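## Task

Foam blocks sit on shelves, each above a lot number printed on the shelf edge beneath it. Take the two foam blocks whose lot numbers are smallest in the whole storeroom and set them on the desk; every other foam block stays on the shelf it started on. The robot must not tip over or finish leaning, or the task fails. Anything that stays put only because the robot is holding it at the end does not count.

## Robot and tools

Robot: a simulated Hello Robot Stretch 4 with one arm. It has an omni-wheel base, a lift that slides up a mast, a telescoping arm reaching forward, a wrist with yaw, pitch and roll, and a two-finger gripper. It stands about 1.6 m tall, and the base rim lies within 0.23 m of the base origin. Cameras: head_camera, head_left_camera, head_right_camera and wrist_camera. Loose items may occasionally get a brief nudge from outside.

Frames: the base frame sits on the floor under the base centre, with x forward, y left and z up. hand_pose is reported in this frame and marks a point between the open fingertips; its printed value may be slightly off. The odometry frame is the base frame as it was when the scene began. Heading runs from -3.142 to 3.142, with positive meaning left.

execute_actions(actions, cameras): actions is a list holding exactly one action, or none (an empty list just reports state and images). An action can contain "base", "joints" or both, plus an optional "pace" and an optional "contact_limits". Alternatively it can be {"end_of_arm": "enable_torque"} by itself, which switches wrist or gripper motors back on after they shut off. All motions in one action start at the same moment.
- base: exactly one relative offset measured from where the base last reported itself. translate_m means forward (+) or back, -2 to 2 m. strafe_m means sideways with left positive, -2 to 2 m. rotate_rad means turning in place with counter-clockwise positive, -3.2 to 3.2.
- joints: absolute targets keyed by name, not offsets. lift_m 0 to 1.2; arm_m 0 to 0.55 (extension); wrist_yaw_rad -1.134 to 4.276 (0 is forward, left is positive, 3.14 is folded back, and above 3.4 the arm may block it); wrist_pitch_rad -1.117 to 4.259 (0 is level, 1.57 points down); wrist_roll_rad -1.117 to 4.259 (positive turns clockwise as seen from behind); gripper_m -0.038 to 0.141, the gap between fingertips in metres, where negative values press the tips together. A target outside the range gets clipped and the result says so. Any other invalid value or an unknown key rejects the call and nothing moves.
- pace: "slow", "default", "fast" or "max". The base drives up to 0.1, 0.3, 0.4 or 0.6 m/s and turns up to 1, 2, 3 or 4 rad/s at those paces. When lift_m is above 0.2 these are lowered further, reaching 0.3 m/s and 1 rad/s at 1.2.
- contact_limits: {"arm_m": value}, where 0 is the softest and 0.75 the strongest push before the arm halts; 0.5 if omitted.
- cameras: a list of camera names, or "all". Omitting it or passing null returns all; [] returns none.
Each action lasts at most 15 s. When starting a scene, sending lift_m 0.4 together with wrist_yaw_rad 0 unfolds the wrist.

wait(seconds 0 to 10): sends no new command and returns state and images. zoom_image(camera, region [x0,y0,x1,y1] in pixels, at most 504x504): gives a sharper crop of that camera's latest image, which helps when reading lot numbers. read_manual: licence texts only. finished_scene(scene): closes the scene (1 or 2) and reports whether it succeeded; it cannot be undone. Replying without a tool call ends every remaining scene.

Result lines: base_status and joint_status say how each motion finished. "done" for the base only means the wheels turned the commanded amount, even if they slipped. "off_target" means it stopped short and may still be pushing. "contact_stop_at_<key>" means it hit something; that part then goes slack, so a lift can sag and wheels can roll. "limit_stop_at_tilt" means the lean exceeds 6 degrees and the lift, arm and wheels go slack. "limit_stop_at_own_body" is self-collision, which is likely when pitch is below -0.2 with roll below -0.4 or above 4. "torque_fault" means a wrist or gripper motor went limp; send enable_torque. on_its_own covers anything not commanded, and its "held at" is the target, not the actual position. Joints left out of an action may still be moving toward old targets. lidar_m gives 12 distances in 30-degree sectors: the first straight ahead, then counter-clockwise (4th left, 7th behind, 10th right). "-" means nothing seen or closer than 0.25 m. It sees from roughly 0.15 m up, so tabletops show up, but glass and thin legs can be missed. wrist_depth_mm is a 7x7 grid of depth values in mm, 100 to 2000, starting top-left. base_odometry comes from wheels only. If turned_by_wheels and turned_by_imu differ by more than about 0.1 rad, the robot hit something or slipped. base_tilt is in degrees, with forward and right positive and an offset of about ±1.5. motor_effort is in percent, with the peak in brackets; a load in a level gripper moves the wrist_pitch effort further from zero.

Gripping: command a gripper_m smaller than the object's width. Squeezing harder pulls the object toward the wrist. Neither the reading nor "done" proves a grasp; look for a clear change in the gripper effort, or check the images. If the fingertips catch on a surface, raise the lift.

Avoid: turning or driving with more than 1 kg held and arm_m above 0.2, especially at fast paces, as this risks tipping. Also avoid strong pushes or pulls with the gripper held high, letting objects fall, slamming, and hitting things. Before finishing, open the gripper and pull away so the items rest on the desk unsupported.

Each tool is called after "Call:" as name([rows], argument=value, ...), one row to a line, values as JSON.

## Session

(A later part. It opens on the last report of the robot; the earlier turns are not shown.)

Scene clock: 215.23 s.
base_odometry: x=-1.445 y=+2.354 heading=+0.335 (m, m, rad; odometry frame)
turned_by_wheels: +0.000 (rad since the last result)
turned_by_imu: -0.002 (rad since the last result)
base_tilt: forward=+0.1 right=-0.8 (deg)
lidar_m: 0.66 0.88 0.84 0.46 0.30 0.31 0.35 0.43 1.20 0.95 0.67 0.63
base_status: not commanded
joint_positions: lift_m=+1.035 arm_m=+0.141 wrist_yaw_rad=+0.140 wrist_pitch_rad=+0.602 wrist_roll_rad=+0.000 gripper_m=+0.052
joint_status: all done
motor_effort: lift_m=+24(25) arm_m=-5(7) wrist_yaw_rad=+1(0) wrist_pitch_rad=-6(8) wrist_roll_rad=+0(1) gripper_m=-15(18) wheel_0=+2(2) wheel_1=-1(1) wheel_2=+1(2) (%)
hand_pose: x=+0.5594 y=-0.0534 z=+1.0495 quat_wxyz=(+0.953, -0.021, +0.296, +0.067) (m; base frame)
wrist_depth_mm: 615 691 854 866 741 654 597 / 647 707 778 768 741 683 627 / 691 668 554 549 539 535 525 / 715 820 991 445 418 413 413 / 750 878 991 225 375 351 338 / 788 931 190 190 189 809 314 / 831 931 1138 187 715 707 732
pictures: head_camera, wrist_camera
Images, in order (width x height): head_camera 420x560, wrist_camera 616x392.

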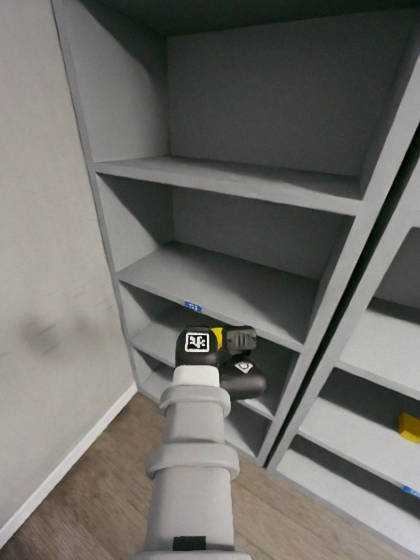

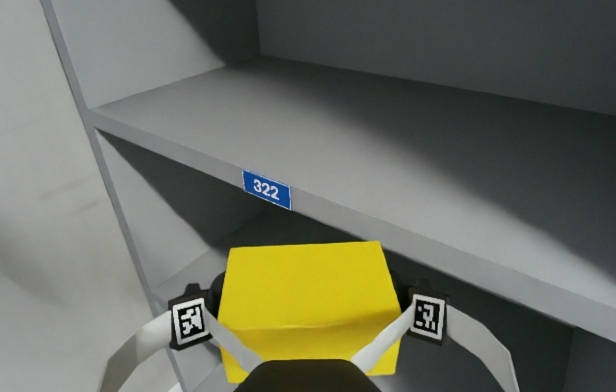

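Call:
execute_actions([
  {"base": {"rotate_rad": -0.42}, "joints": {"lift_m": 0.76, "arm_m": 0.005, "wrist_yaw_rad": -0.9}, "pace": "max"},
], cameras=["head_right_camera", "wrist_camera"])

Scene clock: 223.07 s.
base_odometry: x=-1.445 y=+2.354 heading=-0.085 (m, m, rad; odometry frame)
turned_by_wheels: -0.420 (rad since the last result)
turned_by_imu: -0.426 (rad since the last result)
base_tilt: forward=+0.1 right=-1.0 (deg)
lidar_m: 0.65 0.70 0.86 0.83 0.43 0.32 0.30 0.33 0.51 1.93 0.86 0.65
base_status: done
joint_positions: lift_m=+0.760 arm_m=+0.006 wrist_yaw_rad=-0.900 wrist_pitch_rad=+0.602 wrist_roll_rad=+0.000 gripper_m=+0.052
joint_status: all done
motor_effort: lift_m=+17(24) arm_m=-5(8) wrist_yaw_rad=+0(4) wrist_pitch_rad=-6(7) wrist_roll_rad=-1(1) gripper_m=-16(18) wheel_0=+0(6) wheel_1=+1(5) wheel_2=+0(5) (%)
hand_pose: x=+0.2561 y=-0.2405 z=+0.7750 quat_wxyz=(+0.860, +0.129, +0.267, -0.415) (m; base frame)
wrist_depth_mm: 778 904 1078 1078 960 1661 - / 820 946 1160 1160 1060 1756 - / 866 976 1008 1008 1160 1983 - / 788 788 768 1336 1537 1808 1708 / 634 654 1255 224 1336 1430 1430 / 554 1098 190 190 189 1182 1205 / 597 917 917 187 991 960 1042
pictures: head_right_camera, wrist_camera
Images, in order (width x height): head_right_camera 420x672, wrist_camera 616x392.

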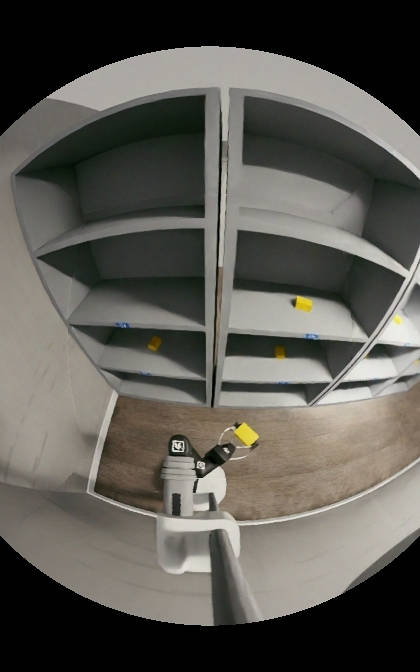

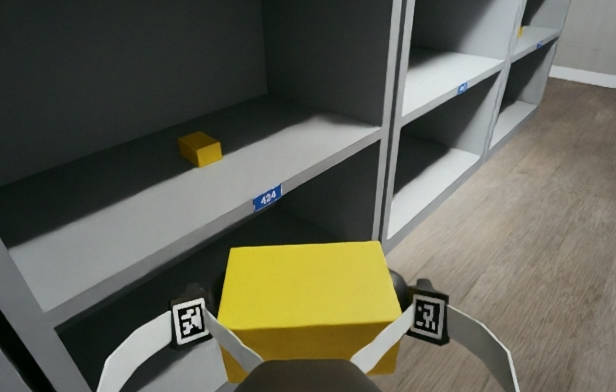

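Call:
execute_actions([
  {"base": {"strafe_m": -1.31}, "joints": {"lift_m": 0.22}, "pace": "max"},
], cameras=["head_right_camera", "wrist_camera"])

Scene clock: 231.83 s.
base_odometry: x=-1.556 y=+1.049 heading=-0.085 (m, m, rad; odometry frame)
turned_by_wheels: +0.000 (rad since the last result)
turned_by_imu: -0.006 (rad since the last result)
base_tilt: forward=+0.1 right=-0.9 (deg)
lidar_m: 0.53 0.57 0.87 1.32 0.60 0.41 0.44 0.45 0.67 1.64 0.72 0.53
base_status: done
joint_positions: lift_m=+0.220 arm_m=+0.006 wrist_yaw_rad=-0.900 wrist_pitch_rad=+0.602 wrist_roll_rad=+0.000 gripper_m=+0.052
joint_status: all done
motor_effort: lift_m=+18(19) arm_m=-5(5) wrist_yaw_rad=+1(1) wrist_pitch_rad=-6(5) wrist_roll_rad=-1(1) gripper_m=-17(16) wheel_0=-1(10) wheel_1=+1(9) wheel_2=+1(1) (%)
hand_pose: x=+0.2561 y=-0.2405 z=+0.2350 quat_wxyz=(+0.860, +0.129, +0.267, -0.415) (m; base frame)
wrist_depth_mm: 699 809 750 615 1430 1308 1983 / 723 842 820 668 1098 1229 1336 / 741 798 788 715 866 960 946 / 627 627 615 691 750 750 732 / 504 508 544 225 609 609 597 / 439 477 190 190 189 508 512 / 430 427 427 188 424 421 439
pictures: head_right_camera, wrist_camera
Images, in order (width x height): head_right_camera 420x672, wrist_camera 616x392.

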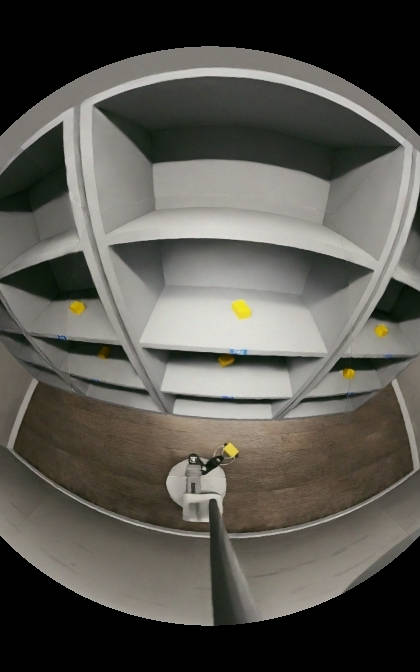

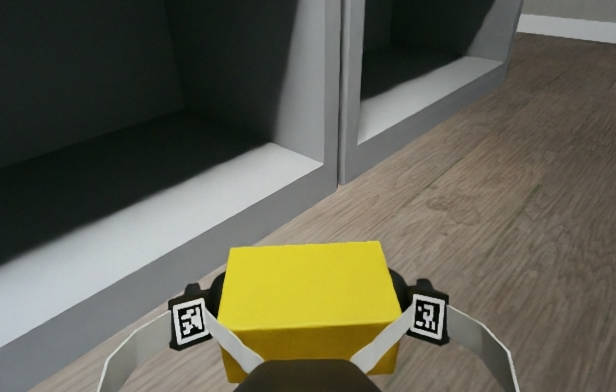

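Call:
execute_actions([
  {"base": {"strafe_m": -2.0}, "joints": {"lift_m": 0.26, "wrist_yaw_rad": -1.02}, "pace": "max"},
])

Scene clock: 243.03 s.
base_odometry: x=-1.725 y=-0.944 heading=-0.085 (m, m, rad; odometry frame)
turned_by_wheels: +0.000 (rad since the last result)
turned_by_imu: -0.008 (rad since the last result)
base_tilt: forward=+0.0 right=-0.8 (deg)
lidar_m: 2.39 0.58 0.59 1.85 0.77 0.59 0.59 0.64 0.55 0.51 0.57 0.88
base_status: done
joint_positions: lift_m=+0.260 arm_m=+0.006 wrist_yaw_rad=-1.020 wrist_pitch_rad=+0.602 wrist_roll_rad=+0.000 gripper_m=+0.052
joint_status: all done
motor_effort: lift_m=+23(28) arm_m=-5(5) wrist_yaw_rad=+1(6) wrist_pitch_rad=-5(8) wrist_roll_rad=-1(0) gripper_m=-20(16) wheel_0=-1(13) wheel_1=+0(14) wheel_2=+0(1) (%)
hand_pose: x=+0.2267 y=-0.2483 z=+0.2746 quat_wxyz=(+0.834, +0.145, +0.259, -0.466) (m; base frame)
wrist_depth_mm: 976 768 627 535 466 410 370 / 1118 854 691 574 496 436 394 / 1098 960 778 634 539 469 418 / 854 842 798 683 585 500 442 / 691 683 676 225 591 530 473 / 574 574 190 190 189 535 496 / 496 469 469 187 462 462 480
pictures: head_camera, head_left_camera, head_right_camera, wrist_camera
Images, in order (width x height): head_camera 420x560, head_left_camera 420x672, head_right_camera 420x672, wrist_camera 616x392.

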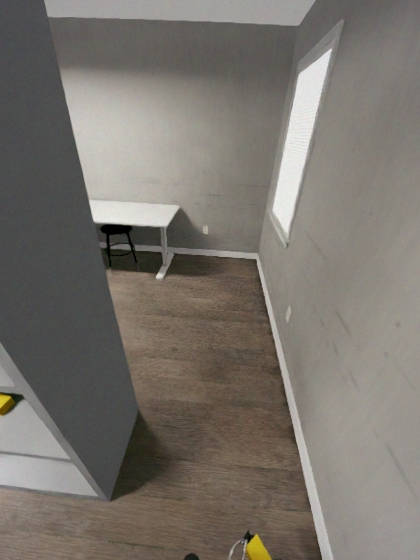

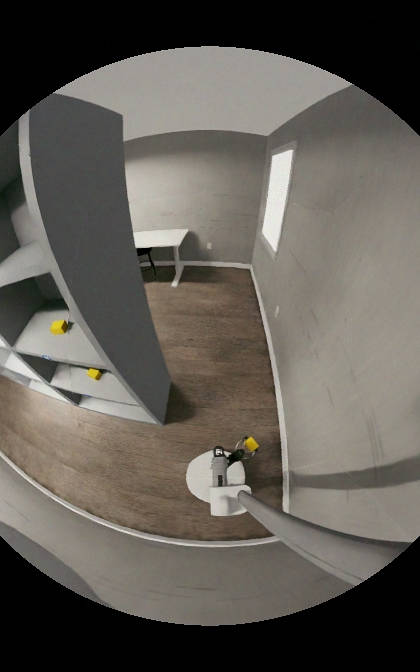

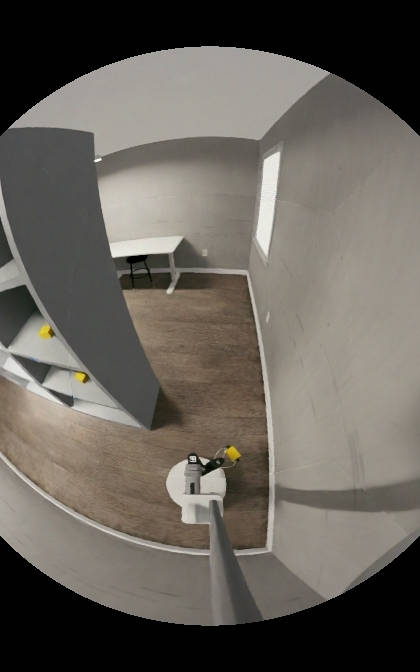

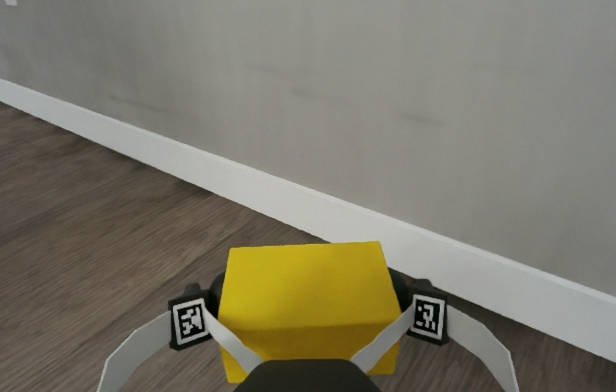

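Call:
zoom_image(camera="head_camera", region=[90, 180, 210, 300])

Region (90, 180, 210, 300) of head_camera's 420x560 image, scaled by 4.200, with more detail than that image has.

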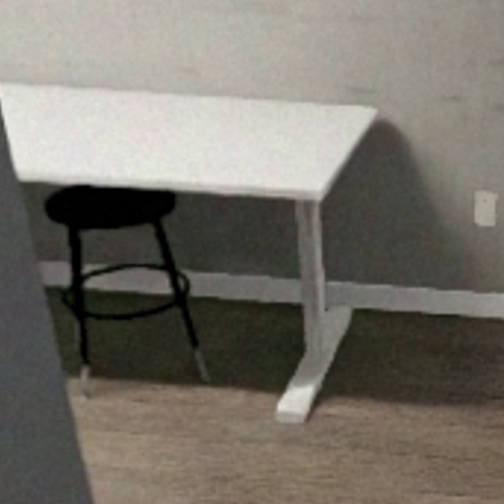

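Call:
execute_actions([
  {"base": {"translate_m": 1.73}, "joints": {"lift_m": 0.56, "wrist_yaw_rad": -0.5}, "pace": "max"},
])

Scene clock: 272.90 s.
base_odometry: x=-0.001 y=-1.090 heading=-0.085 (m, m, rad; odometry frame)
turned_by_wheels: +0.000 (rad since the last result)
turned_by_imu: -0.008 (rad since the last result)
base_tilt: forward=+0.2 right=-0.9 (deg)
lidar_m: 1.29 0.75 0.93 2.70 1.16 0.92 2.19 0.91 0.67 0.66 0.70 1.02
base_status: done
joint_positions: lift_m=+0.560 arm_m=+0.006 wrist_yaw_rad=-0.500 wrist_pitch_rad=+0.602 wrist_roll_rad=+0.000 gripper_m=+0.052
joint_status: all done
motor_effort: lift_m=+23(30) arm_m=-5(5) wrist_yaw_rad=+0(8) wrist_pitch_rad=-5(6) wrist_roll_rad=-1(0) gripper_m=-18(20) wheel_0=+0(8) wheel_1=-1(7) wheel_2=+0(15) (%)
hand_pose: x=+0.3435 y=-0.1907 z=+0.5746 quat_wxyz=(+0.925, +0.073, +0.287, -0.236) (m; base frame)
wrist_depth_mm: 931 1042 1138 1229 917 699 569 / 1025 1118 1229 1308 976 732 597 / 1098 1182 1308 1430 1042 768 621 / 1160 1255 1336 1366 1098 809 640 / 1160 1138 1138 224 1060 842 661 / 976 960 190 190 189 798 699 / 831 788 798 187 788 768 723
pictures: head_camera, head_left_camera, head_right_camera, wrist_camera
Images, in order (width x height): head_camera 420x560, head_left_camera 420x672, head_right_camera 420x672, wrist_camera 616x392.

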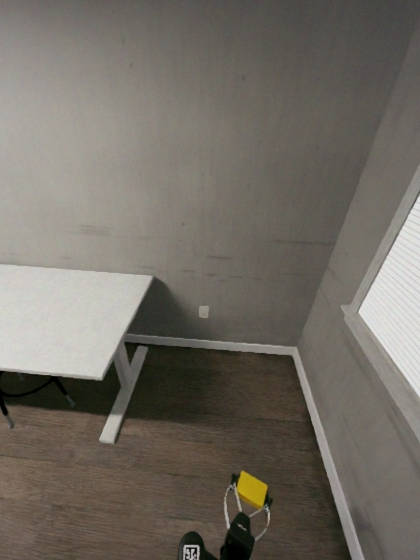

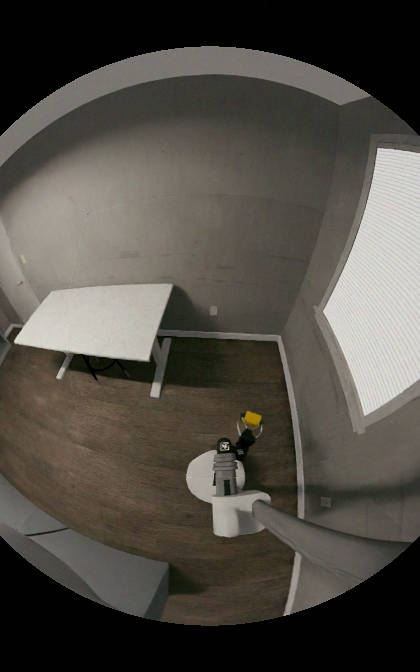

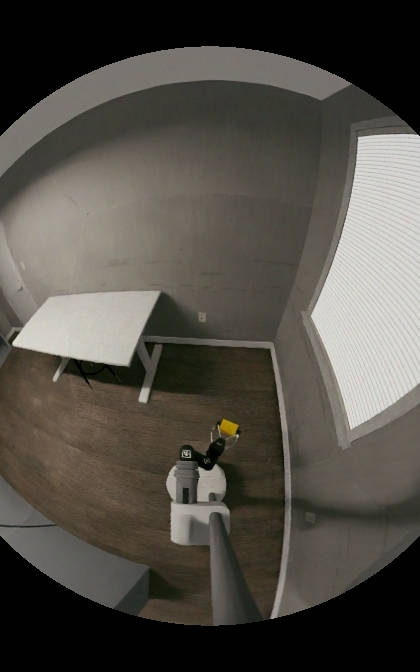

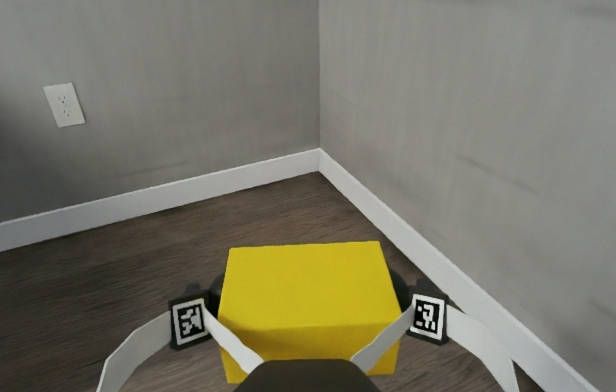

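Call:
execute_actions([
  {"base": {"strafe_m": 1.65}, "joints": {"lift_m": 0.768, "arm_m": 0.54}, "pace": "max"},
])

Scene clock: 280.83 s.
base_odometry: x=+0.138 y=+0.554 heading=-0.085 (m, m, rad; odometry frame)
turned_by_wheels: +0.000 (rad since the last result)
turned_by_imu: -0.001 (rad since the last result)
base_tilt: forward=+0.2 right=-1.0 (deg)
lidar_m: 0.73 0.80 1.96 1.91 0.98 0.73 0.74 0.78 1.13 2.33 0.98 0.75
base_status: done
joint_positions: lift_m=+0.768 arm_m=+0.539 wrist_yaw_rad=-0.500 wrist_pitch_rad=+0.602 wrist_roll_rad=+0.000 gripper_m=+0.052
joint_status: all done
motor_effort: lift_m=+24(29) arm_m=+5(7) wrist_yaw_rad=+1(0) wrist_pitch_rad=-4(6) wrist_roll_rad=-1(0) gripper_m=-17(19) wheel_0=+0(12) wheel_1=+0(10) wheel_2=+2(3) (%)
hand_pose: x=+0.8768 y=-0.1907 z=+0.7826 quat_wxyz=(+0.925, +0.073, +0.287, -0.236) (m; base frame)
wrist_depth_mm: 634 683 759 831 904 1025 1160 / 668 723 768 778 759 759 750 / 580 564 564 554 549 539 539 / 439 436 433 427 424 421 418 / 357 355 353 224 347 345 343 / 300 298 190 190 189 290 290 / 258 244 244 187 241 240 251
pictures: head_camera, head_left_camera, head_right_camera, wrist_camera
Images, in order (width x height): head_camera 420x560, head_left_camera 420x672, head_right_camera 420x672, wrist_camera 616x392.

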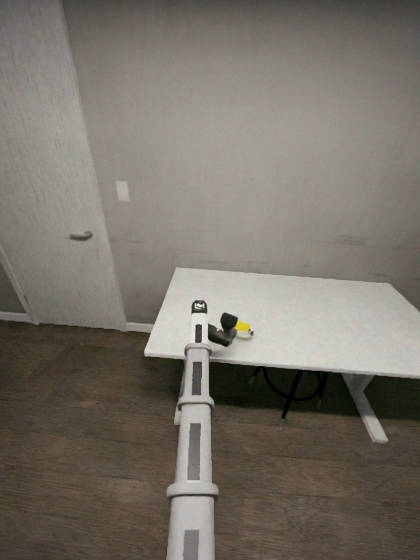

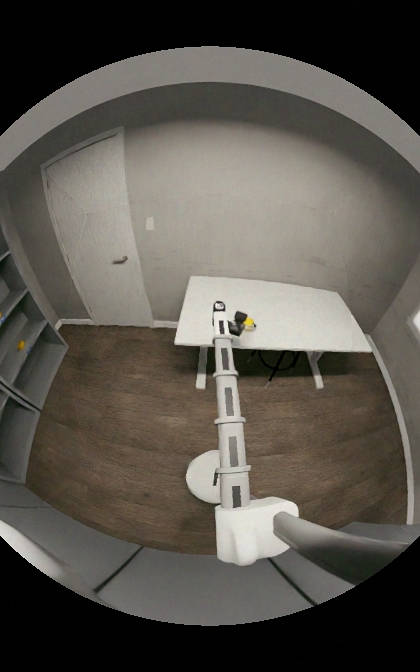

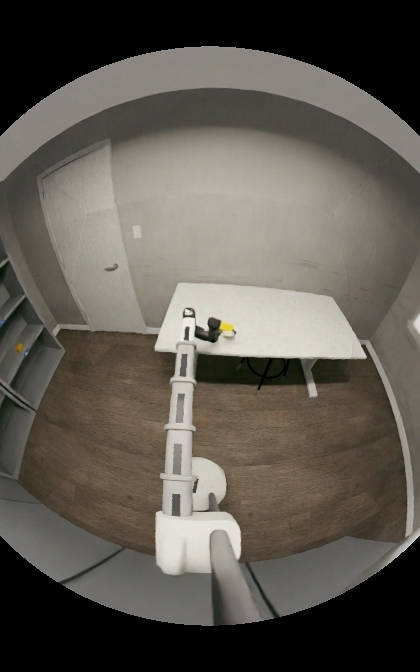

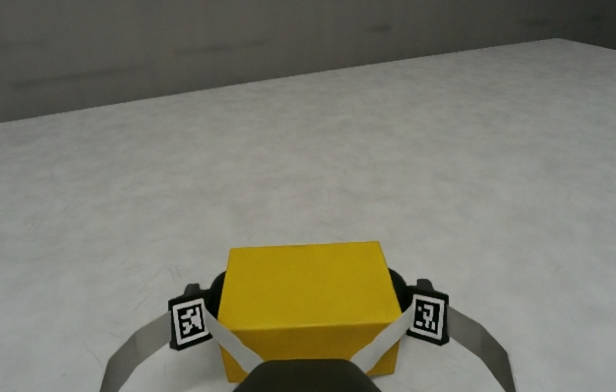

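Call:
execute_actions([
  {"joints": {"lift_m": 0.735, "gripper_m": 0.107}, "pace": "max"},
], cameras=["wrist_camera"])

Scene clock: 285.80 s.
base_odometry: x=+0.138 y=+0.554 heading=-0.085 (m, m, rad; odometry frame)
turned_by_wheels: +0.000 (rad since the last result)
turned_by_imu: -0.002 (rad since the last result)
base_tilt: forward=+0.1 right=-1.0 (deg)
lidar_m: 0.72 0.78 1.96 1.90 0.98 0.72 0.75 0.77 1.15 2.33 0.99 0.74
base_status: not commanded
joint_positions: lift_m=+0.735 arm_m=+0.539 wrist_yaw_rad=-0.500 wrist_pitch_rad=+0.602 wrist_roll_rad=+0.000 gripper_m=+0.107
joint_status: all done
motor_effort: lift_m=+18(19) arm_m=+5(5) wrist_yaw_rad=+1(0) wrist_pitch_rad=-7(6) wrist_roll_rad=-1(1) gripper_m=-1(19) wheel_0=+0(0) wheel_1=+0(0) wheel_2=+1(1) (%)
hand_pose: x=+0.8767 y=-0.1907 z=+0.7500 quat_wxyz=(+0.925, +0.073, +0.287, -0.236) (m; base frame)
wrist_depth_mm: 634 683 750 831 917 976 1098 / 661 691 683 668 661 654 647 / 496 484 480 477 469 466 466 / 379 377 373 370 368 362 359 / 307 306 304 234 290 296 296 / 258 250 198 198 196 244 250 / 222 216 215 142 213 212 216
pictures: wrist_camera
Images, in order (width x height): wrist_camera 616x392.

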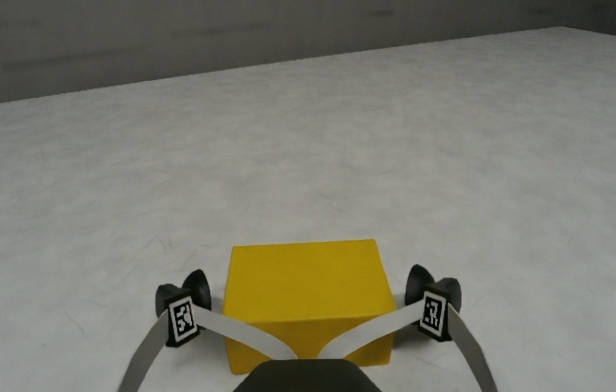

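Call:
execute_actions([
  {"joints": {"wrist_pitch_rad": 0.32}, "pace": "max"},
], cameras=[])

Call:
execute_actions([
  {"base": {"rotate_rad": 1.655}, "joints": {"wrist_yaw_rad": -0.1, "arm_m": 0.45, "gripper_m": 0.115}, "pace": "max"},
])

Scene clock: 292.43 s.
base_odometry: x=+0.138 y=+0.554 heading=-0.085 (m, m, rad; odometry frame)
turned_by_wheels: +0.000 (rad since the last result)
turned_by_imu: -0.001 (rad since the last result)
base_tilt: forward=+0.2 right=-0.9 (deg)
lidar_m: 0.73 0.78 1.97 1.91 0.98 0.74 0.73 0.79 1.14 2.32 0.96 0.75
base_status: not commanded
joint_positions: lift_m=+0.735 arm_m=+0.539 wrist_yaw_rad=-0.500 wrist_pitch_rad=+0.323 wrist_roll_rad=+0.000 gripper_m=+0.107
joint_status: all done
motor_effort: lift_m=+18(18) arm_m=+5(5) wrist_yaw_rad=+1(1) wrist_pitch_rad=-6(10) wrist_roll_rad=-1(0) gripper_m=-2(1) wheel_0=+0(0) wheel_1=+0(0) wheel_2=+1(1) (%)
hand_pose: x=+0.9082 y=-0.2079 z=+0.8220 quat_wxyz=(+0.956, +0.040, +0.156, -0.244) (m; base frame)
wrist_depth_mm: 634 691 750 842 917 1042 1160 / 661 715 788 854 960 1118 1255 / 683 741 809 904 1008 1118 1281 / 699 741 778 768 759 750 732 / 530 530 530 517 508 504 500 / 399 379 215 392 213 364 379 / 317 304 315 142 312 296 306
pictures: none
No camera images: the call's "cameras" was empty. Leave "cameras" out to get every camera's image.

Scene clock: 294.43 s.
base_odometry: x=+0.138 y=+0.554 heading=+1.570 (m, m, rad; odometry frame)
turned_by_wheels: +1.655 (rad since the last result)
turned_by_imu: +1.674 (rad since the last result)
base_tilt: forward=+0.0 right=-0.8 (deg)
lidar_m: 1.80 0.91 0.72 0.72 0.81 1.33 2.36 0.91 0.73 0.72 1.67 1.91
base_status: done
joint_positions: lift_m=+0.735 arm_m=+0.451 wrist_yaw_rad=-0.100 wrist_pitch_rad=+0.322 wrist_roll_rad=+0.000 gripper_m=+0.115
joint_status: all done
motor_effort: lift_m=+19(18) arm_m=-5(6) wrist_yaw_rad=-1(8) wrist_pitch_rad=-5(6) wrist_roll_rad=-1(1) gripper_m=-1(0) wheel_0=-1(10) wheel_1=+0(7) wheel_2=+0(10) (%)
hand_pose: x=+0.8854 y=-0.1142 z=+0.8221 quat_wxyz=(+0.986, +0.008, +0.160, -0.049) (m; base frame)
wrist_depth_mm: 1042 1308 1618 1661 1576 1576 1537 / 1025 1281 1708 1708 1229 1618 1618 / 1025 1308 1756 1708 1618 1708 1661 / 1008 1366 1661 1537 1397 1499 1464 / 1008 1430 1921 1921 1661 1863 1808 / 1008 1255 224 1576 1397 1430 1464 / 1025 1255 1366 143 1308 1281 1308
pictures: head_camera, head_left_camera, head_right_camera, wrist_camera
Images, in order (width x height): head_camera 420x560, head_left_camera 420x672, head_right_camera 420x672, wrist_camera 616x392.

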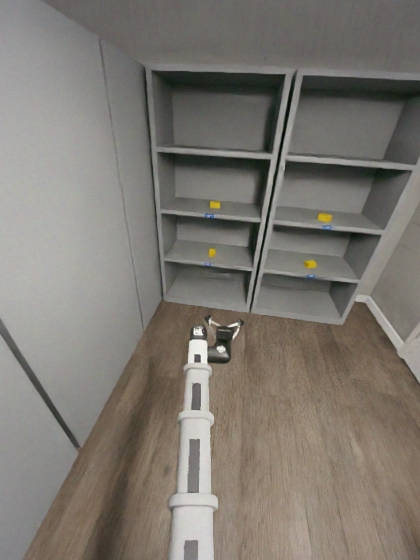

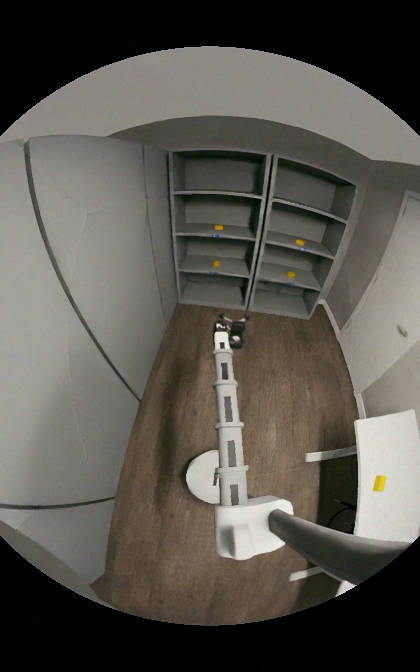

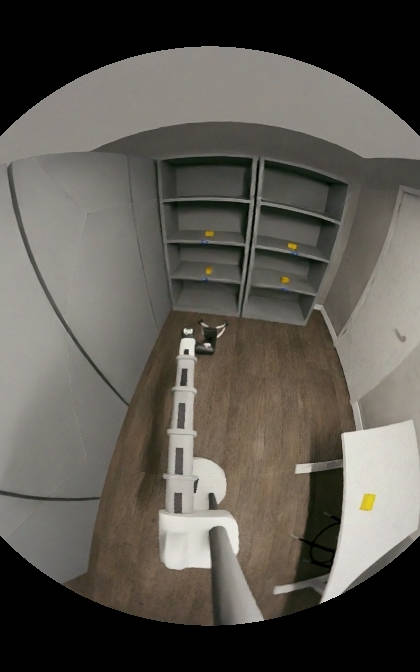

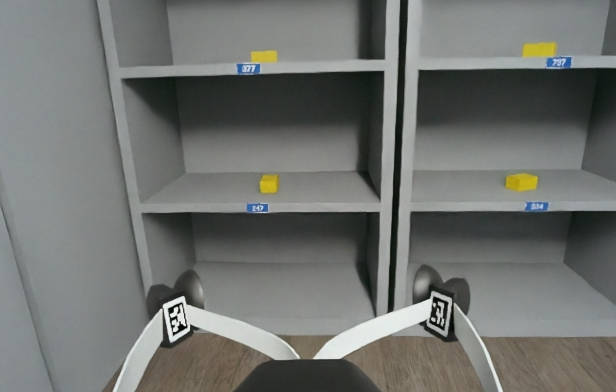

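Call:
execute_actions(actions=[])

Scene clock: 305.00 s.
base_odometry: x=+0.138 y=+0.554 heading=+1.570 (m, m, rad; odometry frame)
turned_by_wheels: +0.000 (rad since the last result)
turned_by_imu: -0.001 (rad since the last result)
base_tilt: forward=+0.0 right=-1.0 (deg)
lidar_m: 1.80 0.91 0.73 0.72 0.83 1.31 2.34 0.91 0.73 0.72 1.66 1.92
base_status: done
joint_positions: lift_m=+0.735 arm_m=+0.451 wrist_yaw_rad=-0.100 wrist_pitch_rad=+0.322 wrist_roll_rad=+0.000 gripper_m=+0.115
joint_status: all done
motor_effort: lift_m=+18(18) arm_m=-6(6) wrist_yaw_rad=+0(8) wrist_pitch_rad=-7(6) wrist_roll_rad=-1(1) gripper_m=+0(0) wheel_0=-1(10) wheel_1=+0(7) wheel_2=-1(10) (%)
hand_pose: x=+0.8854 y=-0.1142 z=+0.8221 quat_wxyz=(+0.986, +0.008, +0.160, -0.049) (m; base frame)
wrist_depth_mm: 1025 1336 1618 1576 1537 1537 1537 / 1025 1281 1708 1661 1255 1661 1618 / 1025 1336 1756 1708 1661 1708 1661 / 1025 1366 1618 1576 1397 1499 1464 / 1008 1430 1921 1863 1661 1808 1808 / 1008 1281 222 1537 1430 1464 1499 / 1025 1255 1366 143 1336 1281 1281
pictures: head_camera, head_left_camera, head_right_camera, wrist_camera
Images, in order (width x height): head_camera 420x560, head_left_camera 420x672, head_right_camera 420x672, wrist_camera 616x392.

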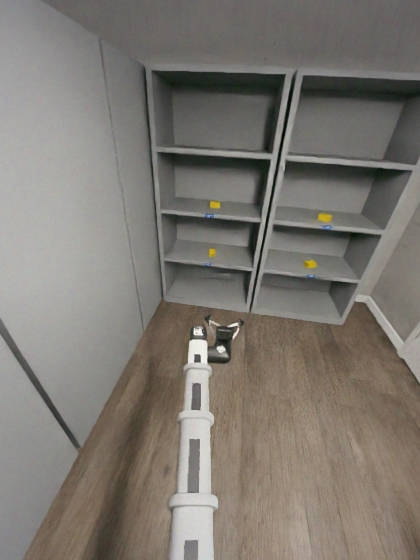

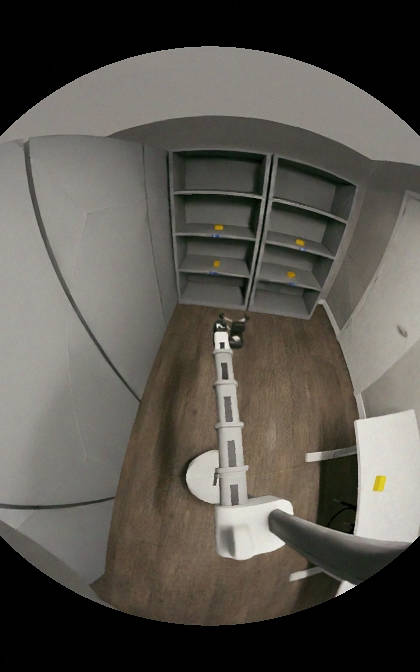

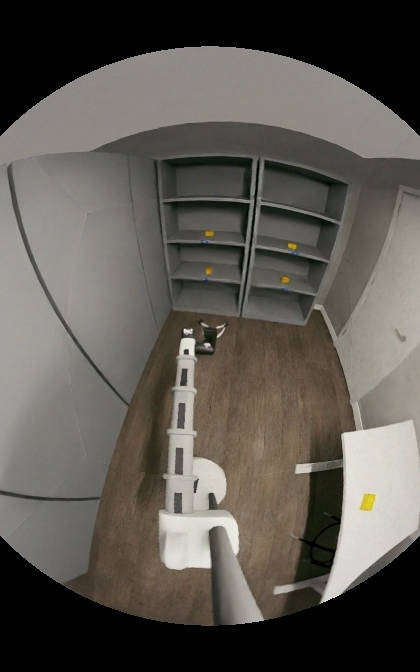

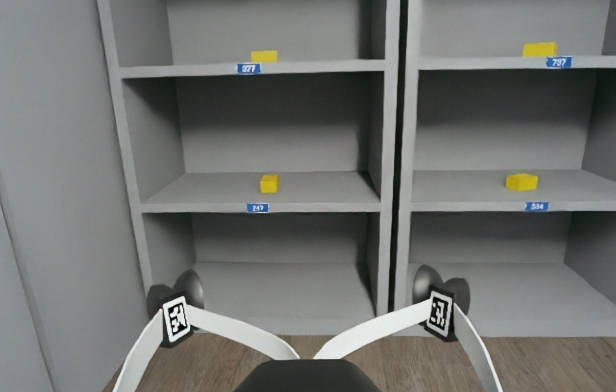

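Call:
zoom_image(camera="wrist_camera", region=[200, 140, 340, 230])

Call:
zoom_image(camera="head_camera", region=[150, 190, 280, 370])

Region (200, 140, 340, 230) of wrist_camera's 616x392 image, scaled by 3.600; it fills the top 324 rows of this view, and the rest is white.

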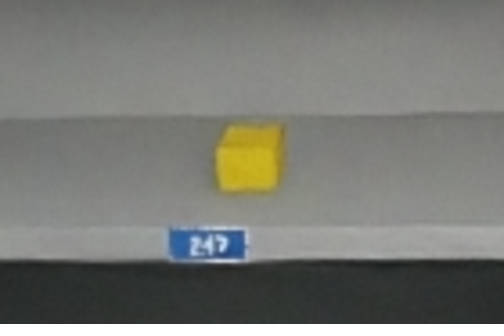

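Region (150, 190, 280, 370) of head_camera's 420x560 image, scaled by 2.800, with more detail than that image has.

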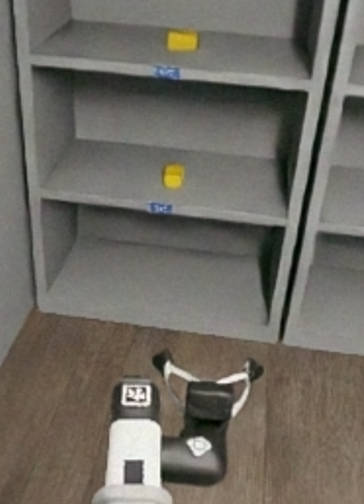

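Call:
execute_actions([
  {"base": {"translate_m": 1.17}, "joints": {"lift_m": 0.602, "arm_m": 0.52, "wrist_yaw_rad": -0.05, "wrist_pitch_rad": 0.6, "gripper_m": 0.115}, "pace": "max"},
], cameras=["head_camera", "wrist_camera"])

Scene clock: 346.17 s.
base_odometry: x=+0.139 y=+1.724 heading=+1.570 (m, m, rad; odometry frame)
turned_by_wheels: +0.000 (rad since the last result)
turned_by_imu: -0.006 (rad since the last result)
base_tilt: forward=+0.1 right=-0.9 (deg)
lidar_m: 0.74 0.67 0.54 0.52 0.62 0.94 3.53 1.28 1.48 1.68 0.94 0.75
base_status: done
joint_positions: lift_m=+0.602 arm_m=+0.519 wrist_yaw_rad=-0.050 wrist_pitch_rad=+0.602 wrist_roll_rad=+0.000 gripper_m=+0.115
joint_status: all done
motor_effort: lift_m=+19(17) arm_m=+5(6) wrist_yaw_rad=+1(4) wrist_pitch_rad=-4(4) wrist_roll_rad=-1(1) gripper_m=-2(3) wheel_0=+0(7) wheel_1=+0(3) wheel_2=+1(11) (%)
hand_pose: x=+0.9232 y=-0.0992 z=+0.6170 quat_wxyz=(+0.955, +0.007, +0.296, -0.024) (m; base frame)
wrist_depth_mm: 455 449 439 430 421 413 404 / 496 488 477 466 452 445 439 / 544 530 521 508 496 480 473 / 480 477 473 466 462 459 452 / 389 389 384 382 377 375 373 / 329 317 222 266 300 307 317 / 282 273 277 143 277 268 273
pictures: head_camera, wrist_camera
Images, in order (width x height): head_camera 420x560, wrist_camera 616x392.

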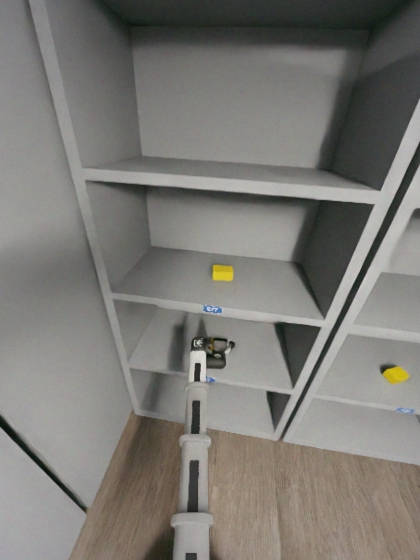

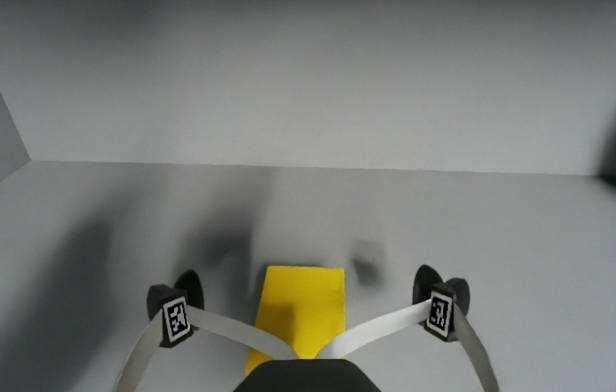

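Call:
execute_actions([
  {"joints": {"lift_m": 0.55, "arm_m": 0.539, "gripper_m": 0.025}, "pace": "max"},
], cameras=["head_camera", "wrist_camera"])

Scene clock: 353.30 s.
base_odometry: x=+0.139 y=+1.724 heading=+1.570 (m, m, rad; odometry frame)
turned_by_wheels: +0.000 (rad since the last result)
turned_by_imu: -0.002 (rad since the last result)
base_tilt: forward=+0.1 right=-0.8 (deg)
lidar_m: 0.74 0.68 0.54 0.52 0.59 0.93 3.54 1.26 1.48 1.68 0.93 0.75
base_status: not commanded
joint_positions: lift_m=+0.550 arm_m=+0.538 wrist_yaw_rad=-0.050 wrist_pitch_rad=+0.602 wrist_roll_rad=+0.000 gripper_m=+0.025
joint_status: all done
motor_effort: lift_m=+17(18) arm_m=+5(6) wrist_yaw_rad=+0(1) wrist_pitch_rad=-5(6) wrist_roll_rad=-1(1) gripper_m=-17(16) wheel_0=+0(0) wheel_1=+1(1) wheel_2=+1(1) (%)
hand_pose: x=+0.9422 y=-0.0992 z=+0.5651 quat_wxyz=(+0.955, +0.007, +0.296, -0.024) (m; base frame)
wrist_depth_mm: 439 430 424 413 399 394 389 / 477 466 455 445 436 427 415 / 500 488 480 469 459 449 442 / 379 379 375 373 368 364 362 / 309 307 306 227 300 298 297 / 262 259 189 191 188 253 251 / 224 211 214 170 214 208 217
pictures: head_camera, wrist_camera
Images, in order (width x height): head_camera 420x560, wrist_camera 616x392.

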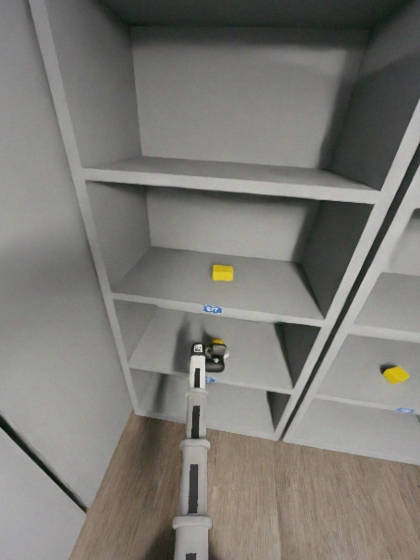

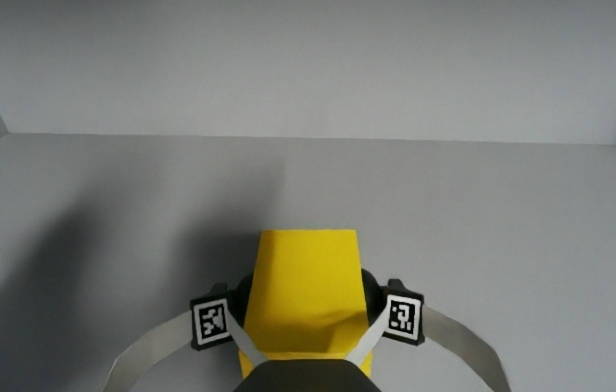

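Call:
execute_actions([
  {"base": {"translate_m": -0.85}, "joints": {"lift_m": 0.768}, "pace": "max"},
], cameras=["head_right_camera", "wrist_camera"])

Scene clock: 382.07 s.
base_odometry: x=+0.138 y=+0.874 heading=+1.570 (m, m, rad; odometry frame)
turned_by_wheels: +0.000 (rad since the last result)
turned_by_imu: +0.000 (rad since the last result)
base_tilt: forward=+0.2 right=-0.9 (deg)
lidar_m: 1.59 0.84 0.68 0.67 0.76 1.24 2.68 0.97 0.78 0.77 1.70 1.59
base_status: done
joint_positions: lift_m=+0.768 arm_m=+0.538 wrist_yaw_rad=-0.050 wrist_pitch_rad=+0.602 wrist_roll_rad=+0.000 gripper_m=+0.025
joint_status: all done
motor_effort: lift_m=+23(28) arm_m=+4(5) wrist_yaw_rad=+1(0) wrist_pitch_rad=-5(5) wrist_roll_rad=-1(1) gripper_m=-16(17) wheel_0=+0(7) wheel_1=+0(3) wheel_2=+0(11) (%)
hand_pose: x=+0.9421 y=-0.0992 z=+0.7826 quat_wxyz=(+0.955, +0.007, +0.297, -0.024) (m; base frame)
wrist_depth_mm: 831 1078 1229 1205 1205 768 1160 / 866 1078 1308 1308 1281 831 1229 / 866 1025 1060 991 991 917 976 / 891 1098 1576 1537 1464 1430 1464 / 878 1182 1336 227 1255 1255 1308 / 878 1160 190 191 187 1160 1138 / 891 991 1008 171 1025 991 1042
pictures: head_right_camera, wrist_camera
Images, in order (width x height): head_right_camera 420x672, wrist_camera 616x392.

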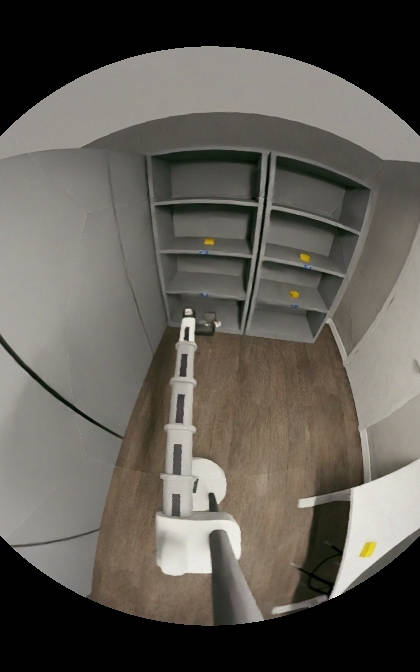

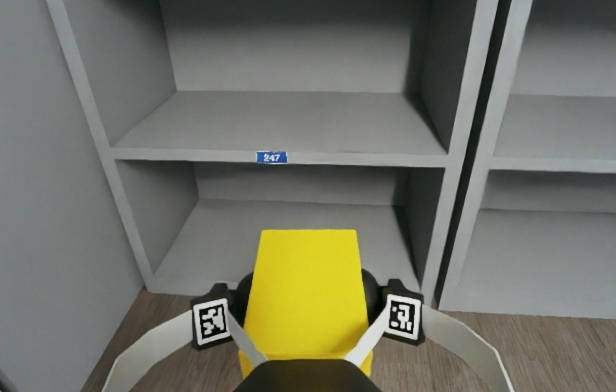

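Call:
execute_actions([
  {"base": {"rotate_rad": -1.835}, "joints": {"arm_m": 0.546}, "pace": "max"},
], cameras=["head_camera", "wrist_camera"])

Scene clock: 387.63 s.
base_odometry: x=+0.138 y=+0.874 heading=-0.264 (m, m, rad; odometry frame)
turned_by_wheels: -1.835 (rad since the last result)
turned_by_imu: -1.859 (rad since the last result)
base_tilt: forward=+0.1 right=-0.8 (deg)
lidar_m: 0.77 1.59 1.73 1.60 1.10 0.73 0.67 0.69 0.88 2.63 1.26 0.83
base_status: done
joint_positions: lift_m=+0.768 arm_m=+0.546 wrist_yaw_rad=-0.050 wrist_pitch_rad=+0.602 wrist_roll_rad=+0.000 gripper_m=+0.025
joint_status: all done
motor_effort: lift_m=+22(23) arm_m=+3(3) wrist_yaw_rad=+1(2) wrist_pitch_rad=-4(6) wrist_roll_rad=-1(1) gripper_m=-18(18) wheel_0=+1(6) wheel_1=+2(8) wheel_2=+0(10) (%)
hand_pose: x=+0.9495 y=-0.0992 z=+0.7827 quat_wxyz=(+0.955, +0.007, +0.296, -0.024) (m; base frame)
wrist_depth_mm: 699 723 741 788 798 831 878 / 750 778 788 778 768 750 750 / 820 820 554 549 544 539 535 / 878 455 433 430 427 421 415 / 960 355 351 227 347 345 300 / 1025 298 189 191 188 291 282 / 270 244 247 170 247 240 250
pictures: head_camera, wrist_camera
Images, in order (width x height): head_camera 420x560, wrist_camera 616x392.

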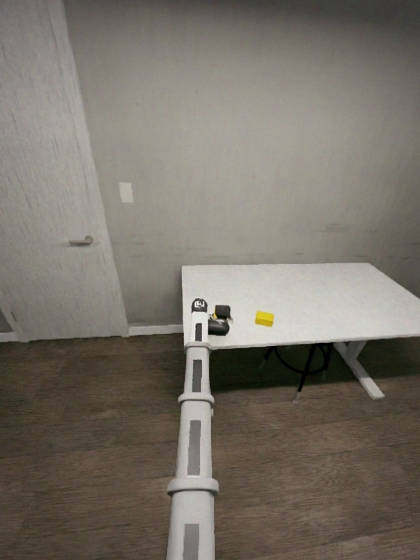

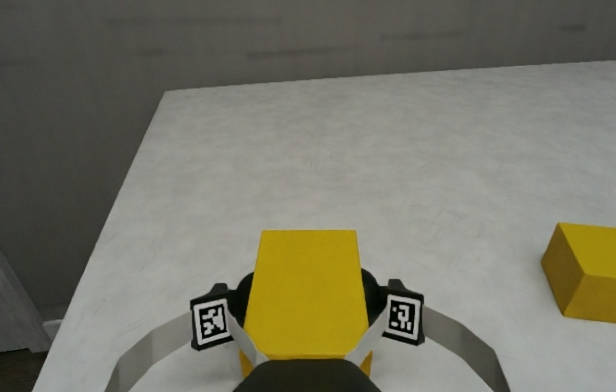

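Call:
execute_actions([
  {"joints": {"lift_m": 0.737, "gripper_m": 0.084}, "pace": "max"},
], cameras=["head_camera", "wrist_camera"])

Scene clock: 394.43 s.
base_odometry: x=+0.138 y=+0.874 heading=-0.264 (m, m, rad; odometry frame)
turned_by_wheels: +0.000 (rad since the last result)
turned_by_imu: -0.002 (rad since the last result)
base_tilt: forward=+0.2 right=-1.0 (deg)
lidar_m: 0.79 1.59 1.74 1.62 1.10 0.73 0.67 0.68 0.88 2.63 1.25 0.85
base_status: not commanded
joint_positions: lift_m=+0.737 arm_m=+0.546 wrist_yaw_rad=-0.050 wrist_pitch_rad=+0.602 wrist_roll_rad=+0.000 gripper_m=+0.084
joint_status: all done
motor_effort: lift_m=+18(21) arm_m=+3(3) wrist_yaw_rad=+1(1) wrist_pitch_rad=-5(6) wrist_roll_rad=+0(1) gripper_m=+0(19) wheel_0=+1(1) wheel_1=+2(2) wheel_2=+1(1) (%)
hand_pose: x=+0.9495 y=-0.0992 z=+0.7520 quat_wxyz=(+0.955, +0.007, +0.297, -0.024) (m; base frame)
wrist_depth_mm: 699 723 750 768 809 842 866 / 750 778 691 683 661 654 654 / 798 554 484 480 477 469 466 / 891 377 377 375 368 366 362 / 931 306 307 236 303 298 287 / 268 260 201 200 193 253 251 / 225 218 218 148 220 213 218
pictures: head_camera, wrist_camera
Images, in order (width x height): head_camera 420x560, wrist_camera 616x392.

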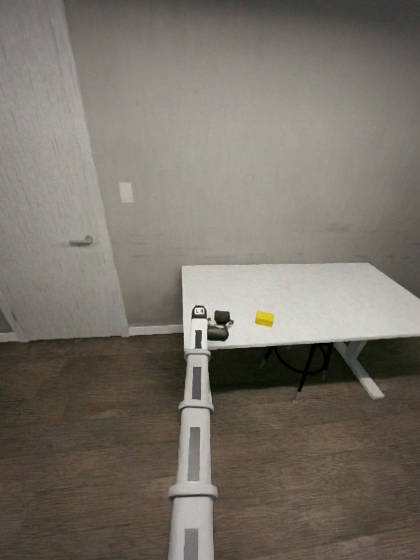

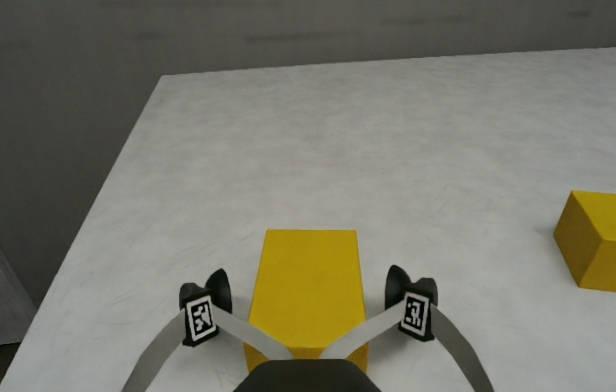

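Call:
execute_actions([
  {"joints": {"lift_m": 0.79}, "pace": "max"},
], cameras=["head_camera", "head_left_camera", "wrist_camera"])

Scene clock: 398.03 s.
base_odometry: x=+0.138 y=+0.874 heading=-0.264 (m, m, rad; odometry frame)
turned_by_wheels: +0.000 (rad since the last result)
turned_by_imu: -0.001 (rad since the last result)
base_tilt: forward=+0.1 right=-0.9 (deg)
lidar_m: 0.77 1.60 1.72 1.60 1.08 0.73 0.68 0.68 0.87 2.64 1.25 0.83
base_status: not commanded
joint_positions: lift_m=+0.790 arm_m=+0.546 wrist_yaw_rad=-0.050 wrist_pitch_rad=+0.602 wrist_roll_rad=+0.000 gripper_m=+0.084
joint_status: all done
motor_effort: lift_m=+23(24) arm_m=+3(2) wrist_yaw_rad=+1(0) wrist_pitch_rad=-5(6) wrist_roll_rad=-1(1) gripper_m=-2(2) wheel_0=+1(1) wheel_1=+2(2) wheel_2=+1(1) (%)
hand_pose: x=+0.9495 y=-0.0992 z=+0.8047 quat_wxyz=(+0.955, +0.007, +0.296, -0.024) (m; base frame)
wrist_depth_mm: 699 723 750 778 820 842 866 / 750 768 788 820 842 831 831 / 809 820 609 603 597 597 585 / 878 525 477 473 466 462 459 / 960 404 389 384 382 377 355 / 1042 327 212 267 195 320 296 / 1060 276 281 148 278 268 274
pictures: head_camera, head_left_camera, wrist_camera
Images, in order (width x height): head_camera 420x560, head_left_camera 420x672, wrist_camera 616x392.

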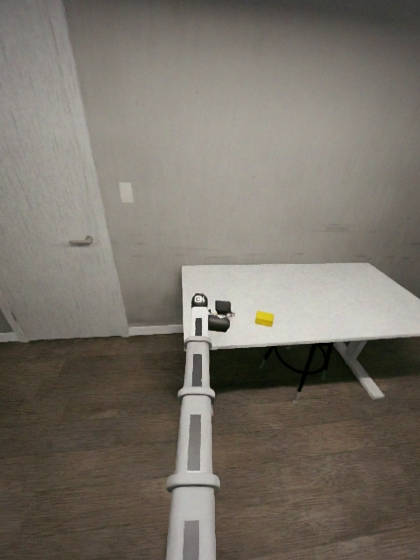

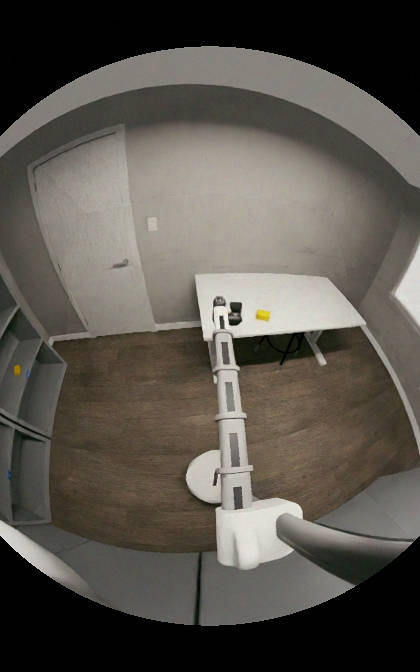

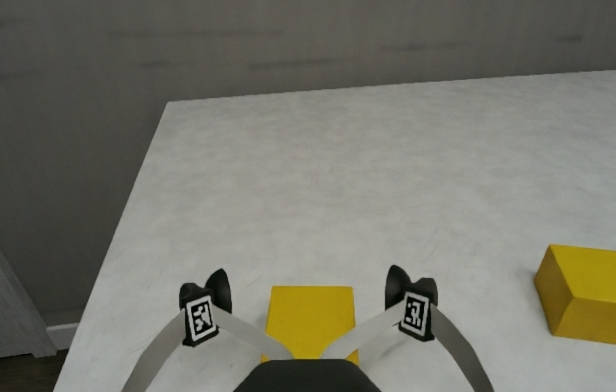

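Both blocks (247 and 322) are resting on the desk and the gripper is clear of them.

Call:
finished_scene(scene=2)

The scene is finished: the task was done.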